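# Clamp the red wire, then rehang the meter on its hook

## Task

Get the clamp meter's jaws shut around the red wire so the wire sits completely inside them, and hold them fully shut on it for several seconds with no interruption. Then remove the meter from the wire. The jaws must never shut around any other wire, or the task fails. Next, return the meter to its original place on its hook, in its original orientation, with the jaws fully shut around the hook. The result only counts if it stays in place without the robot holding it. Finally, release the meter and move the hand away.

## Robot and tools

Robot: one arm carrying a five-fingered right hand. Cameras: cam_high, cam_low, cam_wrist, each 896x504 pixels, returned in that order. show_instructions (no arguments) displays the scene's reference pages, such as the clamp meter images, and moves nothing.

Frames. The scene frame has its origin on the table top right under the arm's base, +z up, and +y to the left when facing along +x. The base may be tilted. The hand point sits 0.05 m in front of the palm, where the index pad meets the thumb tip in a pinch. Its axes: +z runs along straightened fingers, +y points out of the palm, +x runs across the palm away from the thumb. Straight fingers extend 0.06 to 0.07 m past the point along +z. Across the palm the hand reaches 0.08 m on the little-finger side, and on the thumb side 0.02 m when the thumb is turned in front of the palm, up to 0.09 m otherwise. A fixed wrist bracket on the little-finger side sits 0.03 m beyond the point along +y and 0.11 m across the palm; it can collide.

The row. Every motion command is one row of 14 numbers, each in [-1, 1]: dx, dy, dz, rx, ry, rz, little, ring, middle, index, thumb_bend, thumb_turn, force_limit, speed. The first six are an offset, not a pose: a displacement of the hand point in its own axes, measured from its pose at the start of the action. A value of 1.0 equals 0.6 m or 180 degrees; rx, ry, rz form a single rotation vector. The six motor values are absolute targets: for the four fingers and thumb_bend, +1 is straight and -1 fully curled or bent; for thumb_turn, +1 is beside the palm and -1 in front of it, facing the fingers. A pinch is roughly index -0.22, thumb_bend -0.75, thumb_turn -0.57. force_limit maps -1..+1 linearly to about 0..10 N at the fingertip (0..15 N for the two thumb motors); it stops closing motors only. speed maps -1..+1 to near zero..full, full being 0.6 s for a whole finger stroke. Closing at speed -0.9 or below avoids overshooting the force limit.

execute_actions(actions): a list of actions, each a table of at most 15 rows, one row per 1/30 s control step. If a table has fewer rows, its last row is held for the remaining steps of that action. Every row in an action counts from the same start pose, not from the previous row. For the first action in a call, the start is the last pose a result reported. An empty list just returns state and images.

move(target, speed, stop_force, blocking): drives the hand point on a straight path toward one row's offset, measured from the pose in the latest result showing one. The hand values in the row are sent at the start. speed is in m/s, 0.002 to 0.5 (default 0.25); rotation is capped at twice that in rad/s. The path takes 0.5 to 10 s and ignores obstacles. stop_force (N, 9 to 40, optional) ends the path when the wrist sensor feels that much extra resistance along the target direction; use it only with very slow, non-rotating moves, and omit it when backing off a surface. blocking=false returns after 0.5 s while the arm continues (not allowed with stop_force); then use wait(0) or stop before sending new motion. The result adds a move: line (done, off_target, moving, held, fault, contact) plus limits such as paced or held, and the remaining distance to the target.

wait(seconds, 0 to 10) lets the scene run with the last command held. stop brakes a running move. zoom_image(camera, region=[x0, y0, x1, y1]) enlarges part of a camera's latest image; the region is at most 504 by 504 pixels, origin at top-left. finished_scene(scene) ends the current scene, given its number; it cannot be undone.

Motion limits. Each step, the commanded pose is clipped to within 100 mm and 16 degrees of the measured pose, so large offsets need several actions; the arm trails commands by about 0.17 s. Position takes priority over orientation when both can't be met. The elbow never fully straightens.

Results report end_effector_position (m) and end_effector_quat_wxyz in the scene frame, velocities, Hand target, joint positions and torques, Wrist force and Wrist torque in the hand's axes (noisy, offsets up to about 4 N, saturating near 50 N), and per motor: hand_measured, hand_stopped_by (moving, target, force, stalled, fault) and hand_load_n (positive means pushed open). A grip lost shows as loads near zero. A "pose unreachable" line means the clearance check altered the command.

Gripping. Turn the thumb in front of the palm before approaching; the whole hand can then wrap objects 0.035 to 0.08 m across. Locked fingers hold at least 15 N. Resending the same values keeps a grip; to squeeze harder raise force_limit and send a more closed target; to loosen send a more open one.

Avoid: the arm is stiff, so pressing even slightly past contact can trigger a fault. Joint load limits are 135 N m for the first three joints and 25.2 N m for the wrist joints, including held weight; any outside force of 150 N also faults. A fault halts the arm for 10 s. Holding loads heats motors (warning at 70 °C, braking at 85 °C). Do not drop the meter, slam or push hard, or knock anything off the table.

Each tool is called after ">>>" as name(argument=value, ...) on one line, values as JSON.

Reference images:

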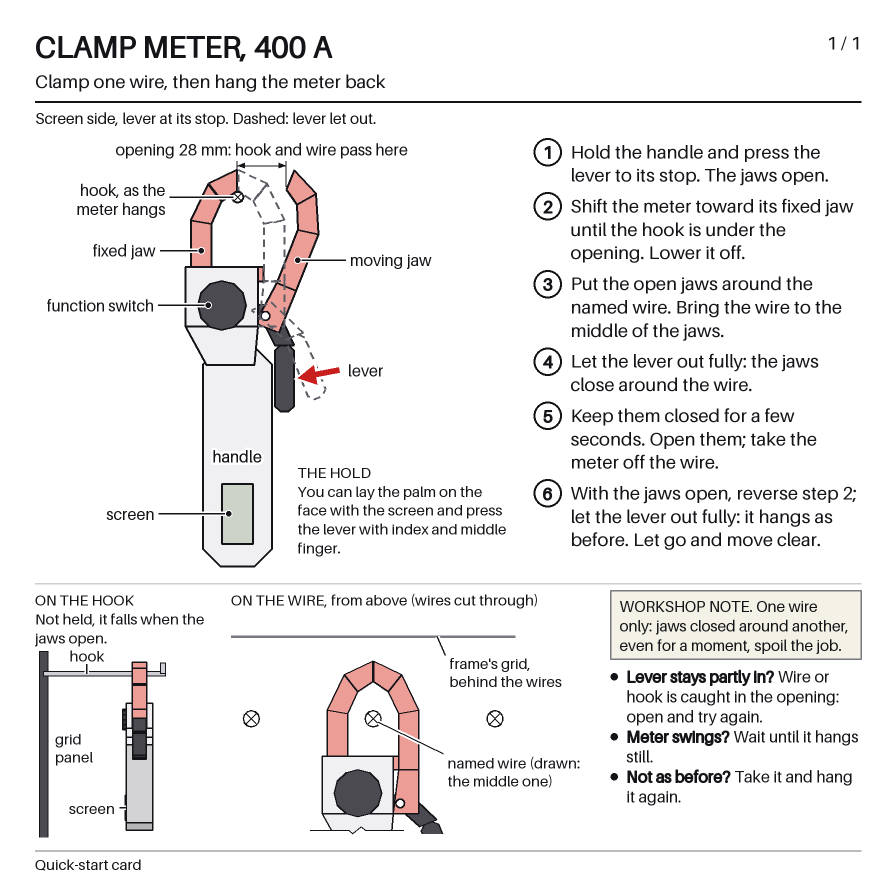

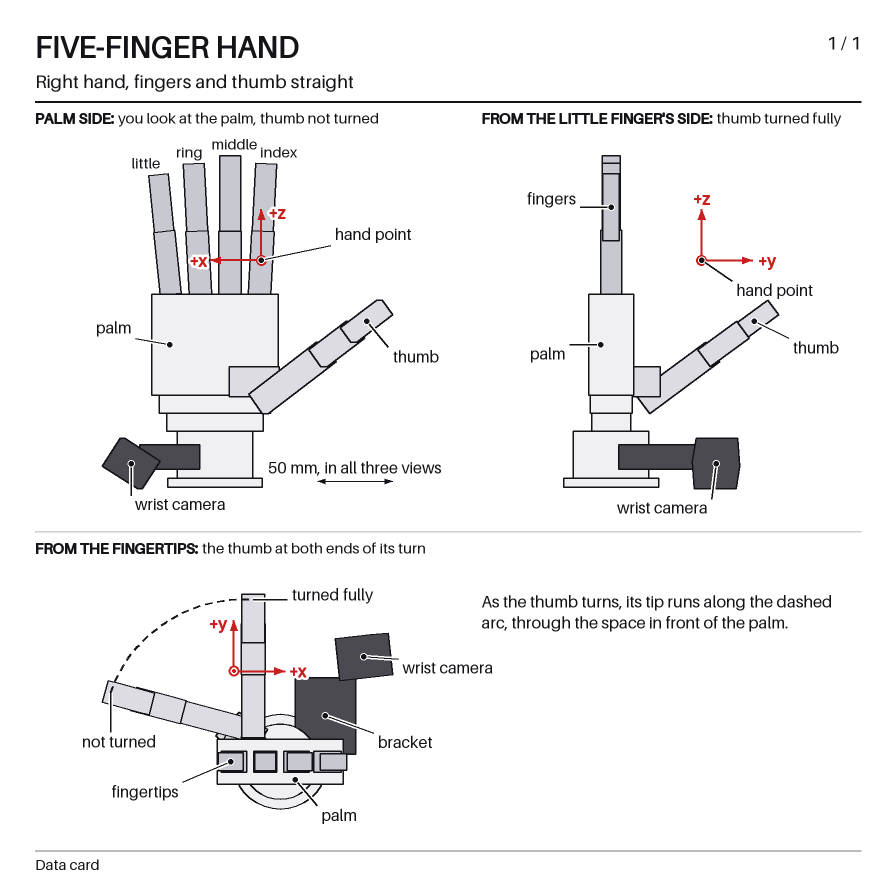

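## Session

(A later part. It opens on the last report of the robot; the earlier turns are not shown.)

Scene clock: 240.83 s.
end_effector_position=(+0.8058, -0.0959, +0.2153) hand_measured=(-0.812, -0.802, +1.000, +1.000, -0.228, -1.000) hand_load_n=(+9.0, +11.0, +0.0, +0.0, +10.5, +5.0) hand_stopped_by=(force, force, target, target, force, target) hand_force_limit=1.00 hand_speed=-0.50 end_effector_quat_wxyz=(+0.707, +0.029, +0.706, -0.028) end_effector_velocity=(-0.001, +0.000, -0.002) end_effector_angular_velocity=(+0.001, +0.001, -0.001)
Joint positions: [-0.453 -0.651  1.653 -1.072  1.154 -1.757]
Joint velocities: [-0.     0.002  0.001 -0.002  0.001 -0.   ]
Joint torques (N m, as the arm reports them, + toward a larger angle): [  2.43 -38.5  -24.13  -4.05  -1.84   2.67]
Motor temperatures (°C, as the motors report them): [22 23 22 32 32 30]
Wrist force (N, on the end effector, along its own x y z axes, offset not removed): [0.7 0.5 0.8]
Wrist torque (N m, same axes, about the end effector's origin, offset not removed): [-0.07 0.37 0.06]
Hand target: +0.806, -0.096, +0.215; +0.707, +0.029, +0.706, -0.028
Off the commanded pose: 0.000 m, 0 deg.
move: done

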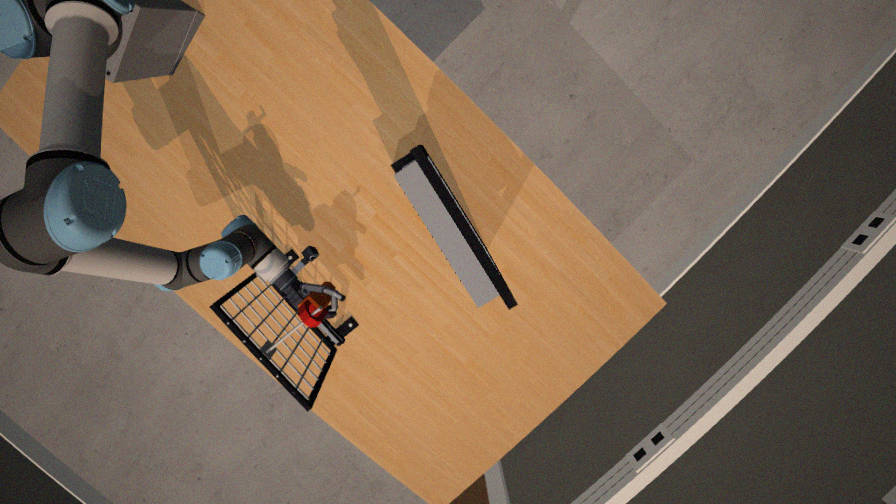

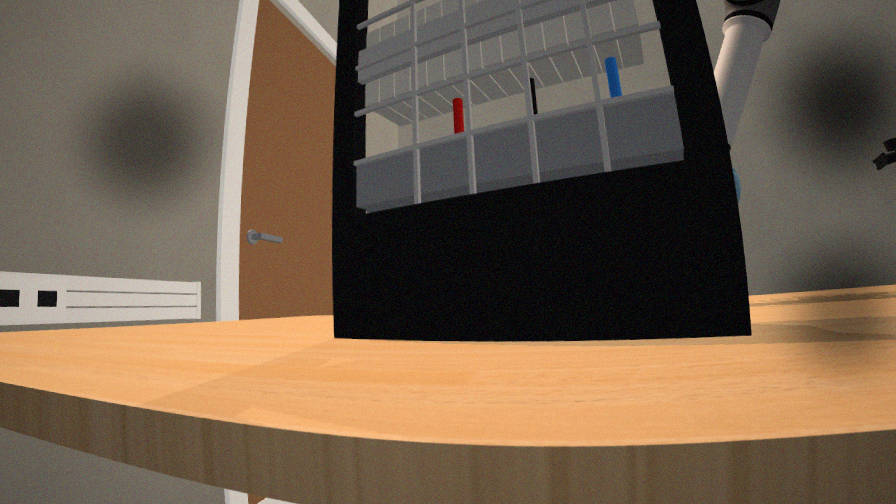

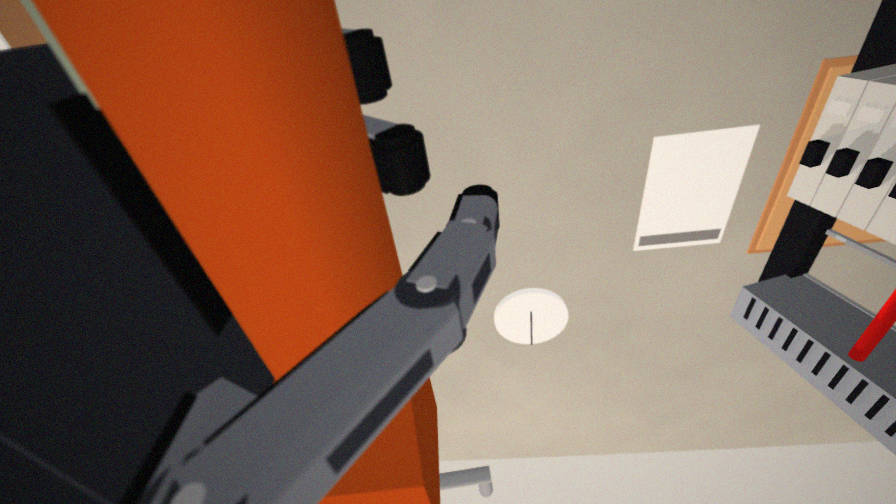

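>>> move(target=[0,0,0,0,0,0,1,1,1,1,1,-1,1,-0.5])

>>> move(target=[0,-0.012,-0.015,0,0,0,1,1,1,1,1,-1,1,-0.5], speed=0.02)

>>> move(target=[0,0,-0.4,0,0,0,1,1,1,1,1,-1,1,-0.5], speed=0.12)

>>> wait(seconds=5)

Scene clock: 250.17 s.
end_effector_position=(+0.8058, -0.0959, +0.2153) hand_measured=(+1.000, +1.000, +1.000, +1.000, +1.000, -1.000) hand_load_n=(+0.0, +0.0, +0.0, +0.0, +0.0, +0.0) hand_stopped_by=(target, target, target, target, target, target) hand_force_limit=1.00 hand_speed=-0.50 end_effector_quat_wxyz=(+0.707, +0.029, +0.706, -0.028) end_effector_velocity=(+0.000, +0.000, +0.001) end_effector_angular_velocity=(-0.000, -0.001, +0.001)
Joint positions: [-0.453 -0.651  1.653 -1.072  1.154 -1.757]
Joint velocities: [ 0.001 -0.001 -0.     0.     0.     0.   ]
Joint torques (N m, as the arm reports them, + toward a larger angle): [ 22.33 -49.49   2.9    1.03   0.97  -0.1 ]
Motor temperatures (°C, as the motors report them): [22 23 22 32 32 30]
Wrist force (N, on the end effector, along its own x y z axes, offset not removed): [-0.8 -0.2 -1.4]
Wrist torque (N m, same axes, about the end effector's origin, offset not removed): [0.08 0.27 0.04]
Hand target: +0.806, -0.096, +0.215; +0.707, +0.029, +0.706, -0.028
Off the commanded pose: 0.000 m, 0 deg.
move: done

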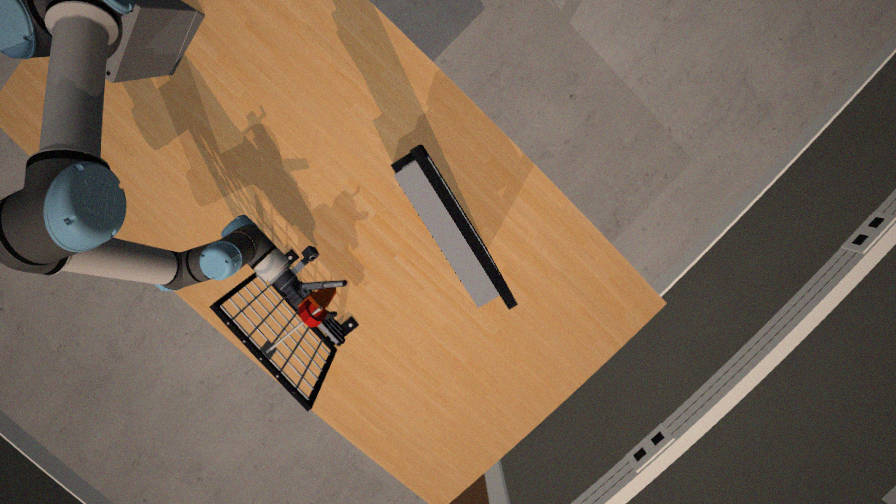

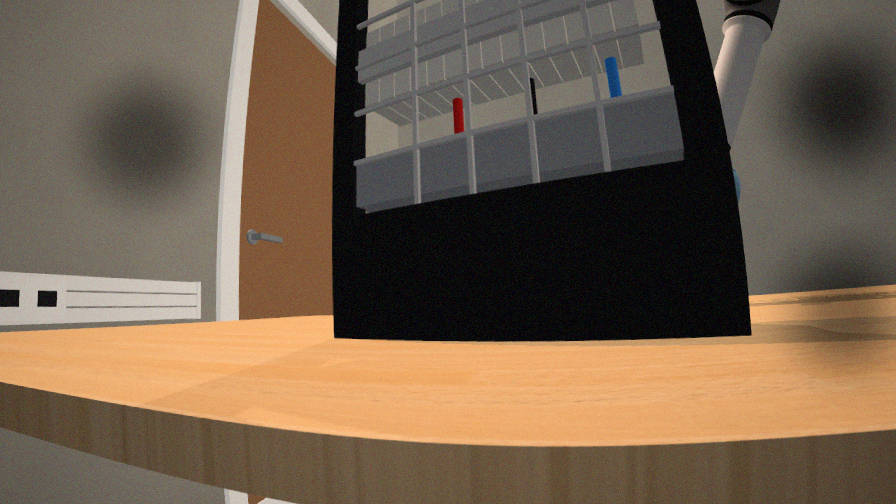

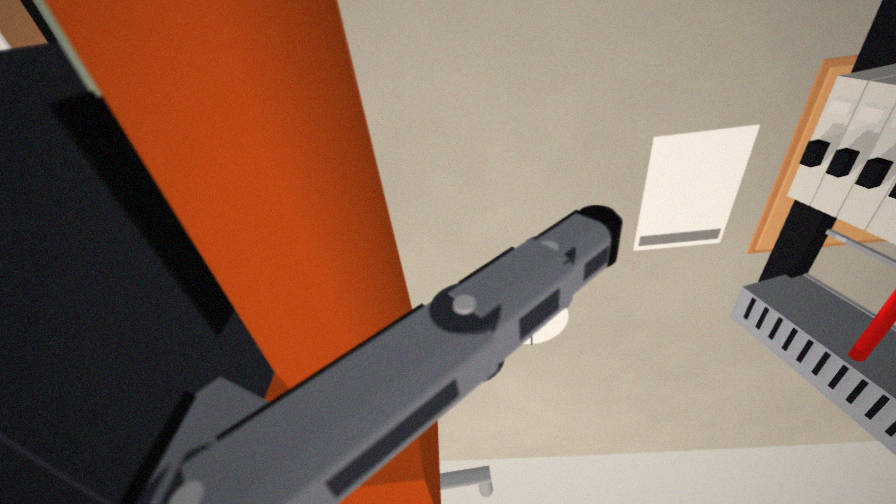

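Scene clock: 251.03 s.
end_effector_position=(+0.7965, -0.1022, +0.2153) hand_measured=(+1.000, +1.000, +1.000, +1.000, +1.000, -1.000) hand_load_n=(+0.0, +0.0, +0.0, +0.0, +0.0, +0.0) hand_stopped_by=(target, target, target, target, target, target) hand_force_limit=1.00 hand_speed=-0.50 end_effector_quat_wxyz=(+0.707, +0.029, +0.706, -0.028) end_effector_velocity=(-0.003, -0.002, -0.000) end_effector_angular_velocity=(+0.000, +0.001, -0.000)
Joint positions: [-0.471 -0.662  1.679 -1.086  1.136 -1.756]
Joint velocities: [-0.005 -0.003  0.007 -0.003 -0.004  0.   ]
Joint torques (N m, as the arm reports them, + toward a larger angle): [  2.04 -50.44   2.82  -3.46  -1.61   2.52]
Motor temperatures (°C, as the motors report them): [22 23 22 32 32 30]
Wrist force (N, on the end effector, along its own x y z axes, offset not removed): [2.9 -3.3 -0.9]
Wrist torque (N m, same axes, about the end effector's origin, offset not removed): [-0.34 -0.49 0.21]
Hand target: +0.796, -0.102, +0.215; +0.707, +0.029, +0.706, -0.028
Off the commanded pose: 0.000 m, 0 deg.
move: done

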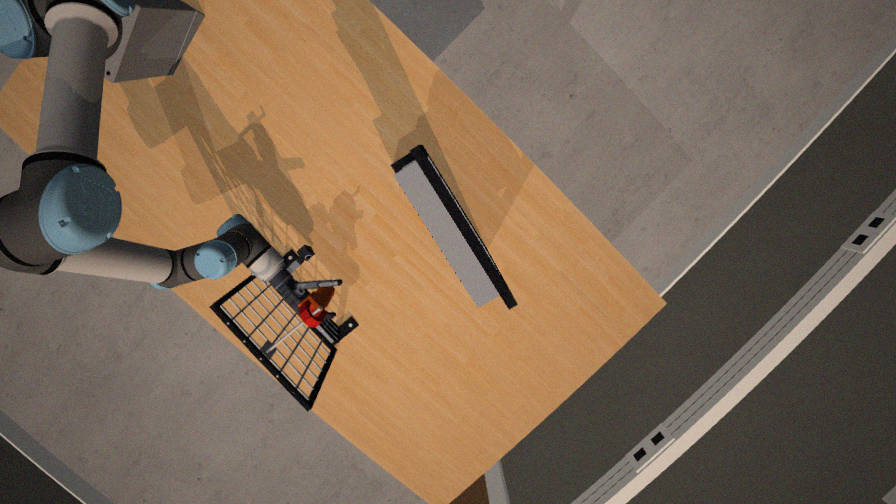

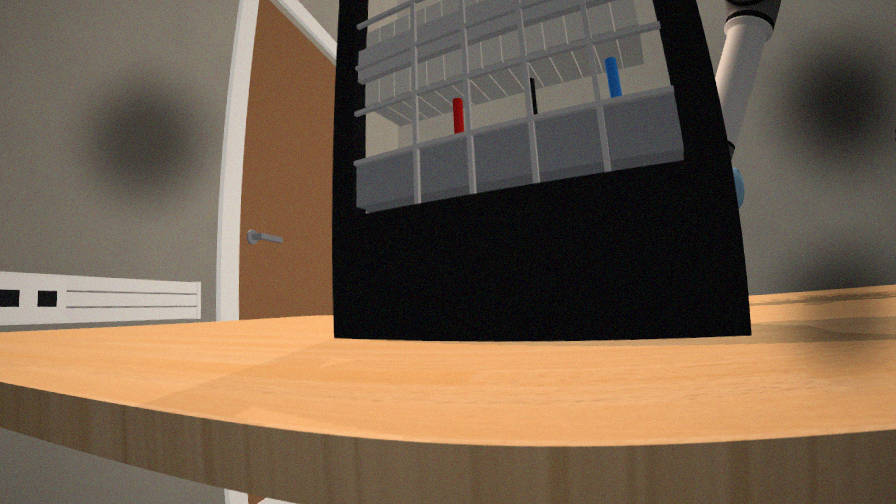

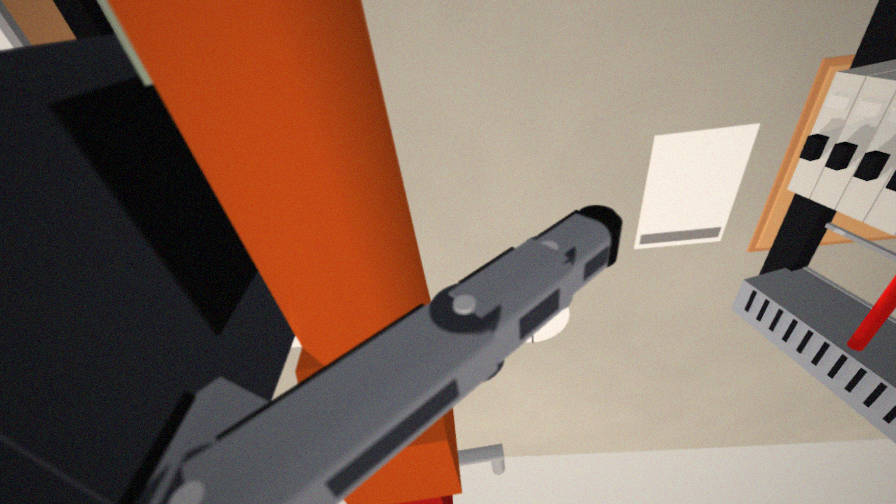

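Scene clock: 253.60 s.
end_effector_position=(+0.5576, -0.0832, +0.2147) hand_measured=(+1.000, +1.000, +1.000, +1.000, +1.000, -1.000) hand_load_n=(+0.0, +0.0, +0.0, +0.0, +0.0, +0.0) hand_stopped_by=(target, target, target, target, target, target) hand_force_limit=1.00 hand_speed=-0.50 end_effector_quat_wxyz=(+0.707, +0.029, +0.706, -0.028) end_effector_velocity=(-0.003, +0.000, +0.000) end_effector_angular_velocity=(+0.001, -0.001, +0.001)
Joint positions: [-0.786 -0.8    2.369 -1.655  0.823 -1.727]
Joint velocities: [-0.007  0.001  0.008 -0.01  -0.007  0.003]
Joint torques (N m, as the arm reports them, + toward a larger angle): [ -1.6  -24.56  15.74  -3.17  -1.6    2.36]
Motor temperatures (°C, as the motors report them): [22 23 22 32 32 30]
Wrist force (N, on the end effector, along its own x y z axes, offset not removed): [0.3 -5.9 -2.5]
Wrist torque (N m, same axes, about the end effector's origin, offset not removed): [-0.91 -0.03 -0.07]
Hand target: +0.557, -0.083, +0.215; +0.707, +0.029, +0.706, -0.028
Off the commanded pose: 0.000 m, 0 deg.
move: done

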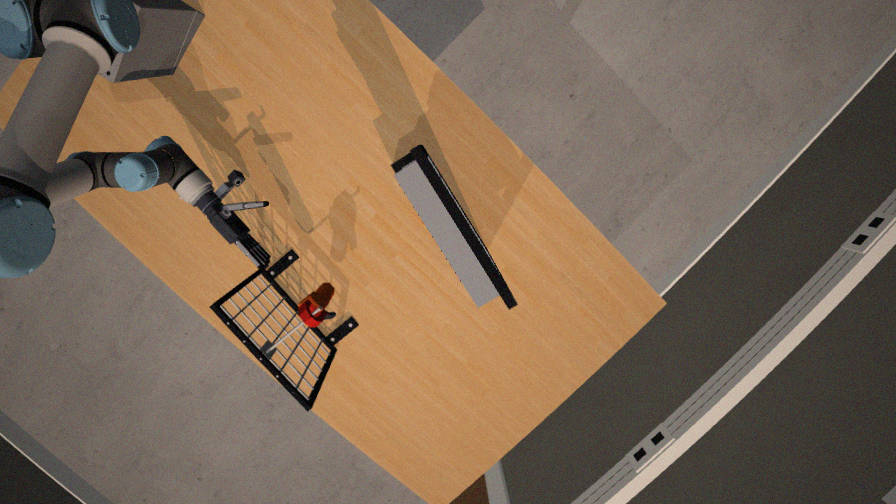

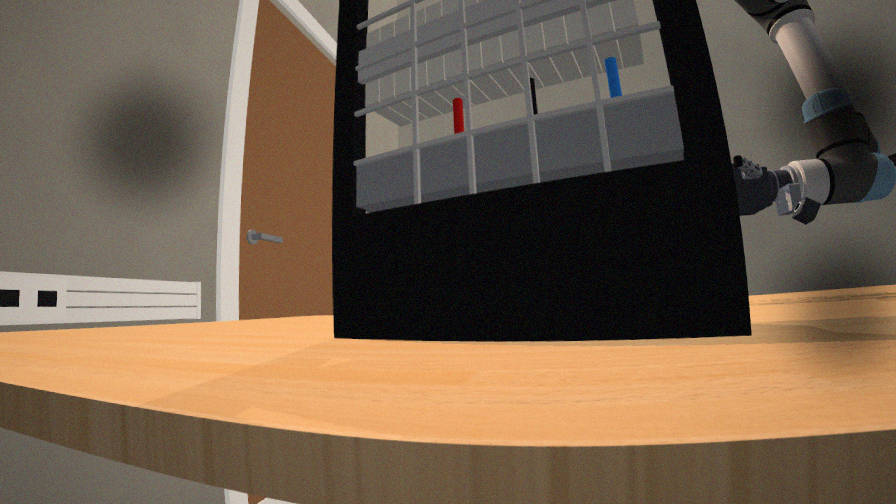

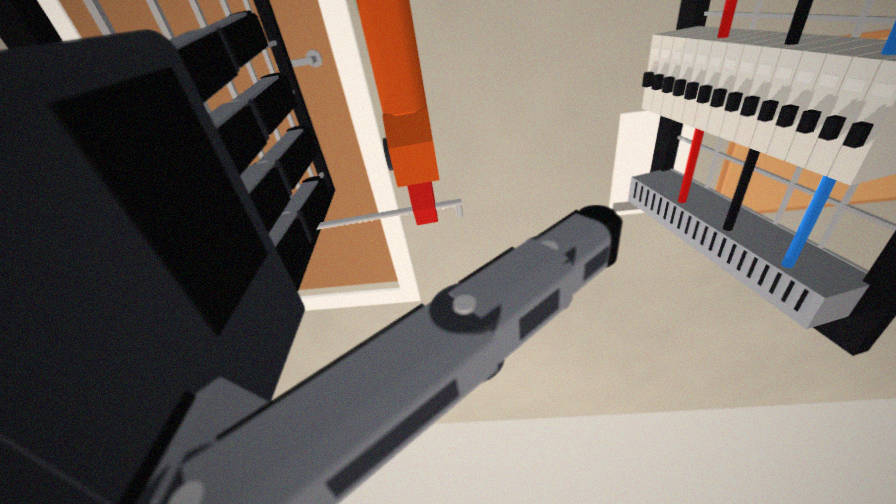

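Scene clock: 258.60 s.
end_effector_position=(+0.5572, -0.0832, +0.2147) hand_measured=(+1.000, +1.000, +1.000, +1.000, +1.000, -1.000) hand_load_n=(+0.0, +0.0, +0.0, +0.0, +0.0, +0.0) hand_stopped_by=(target, target, target, target, target, target) hand_force_limit=1.00 hand_speed=-0.50 end_effector_quat_wxyz=(+0.707, +0.029, +0.706, -0.028) end_effector_velocity=(-0.000, +0.000, +0.000) end_effector_angular_velocity=(-0.000, -0.000, -0.001)
Joint positions: [-0.787 -0.799  2.37  -1.656  0.822 -1.727]
Joint velocities: [ 0.    -0.001  0.001 -0.     0.002 -0.   ]
Joint torques (N m, as the arm reports them, + toward a larger angle): [ -2.03 -24.75  15.26  -3.23  -1.68   2.49]
Motor temperatures (°C, as the motors report them): [22 23 22 32 32 30]
Wrist force (N, on the end effector, along its own x y z axes, offset not removed): [3.5 -2.3 -0.8]
Wrist torque (N m, same axes, about the end effector's origin, offset not removed): [-0.45 -0.46 0.25]
Hand target: +0.557, -0.083, +0.215; +0.707, +0.029, +0.706, -0.028
Off the commanded pose: 0.000 m, 0 deg.
wait: 5.00 s; at rest by 0.17 s

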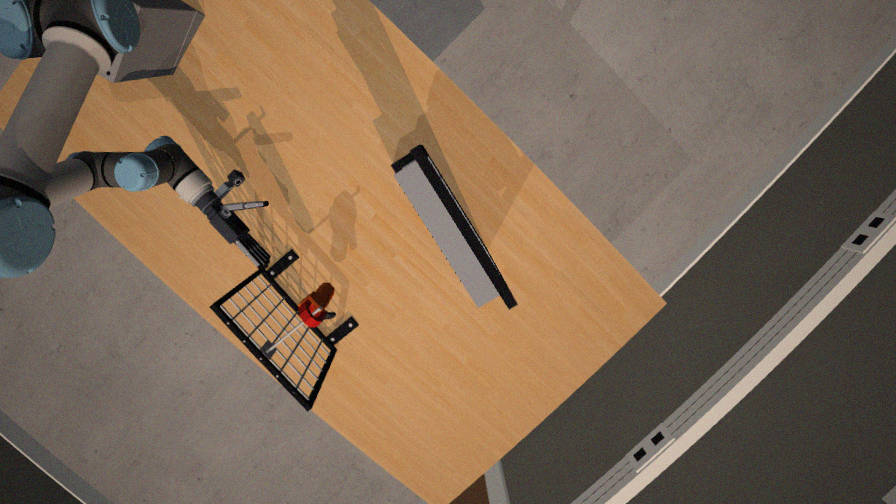

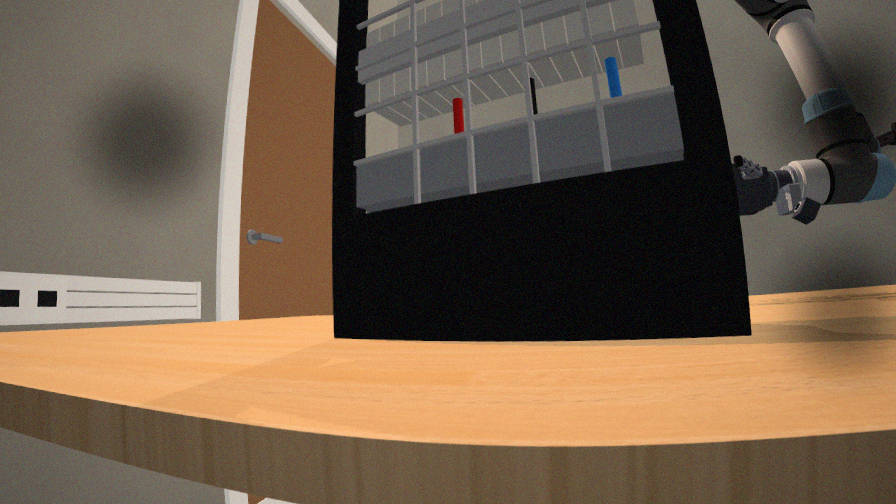

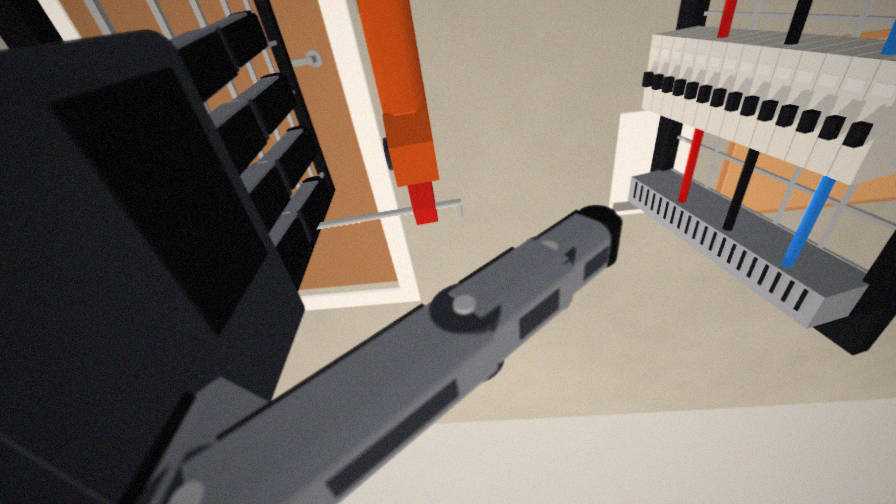

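>>> finished_scene(scene=1)

The scene is finished: the task was done.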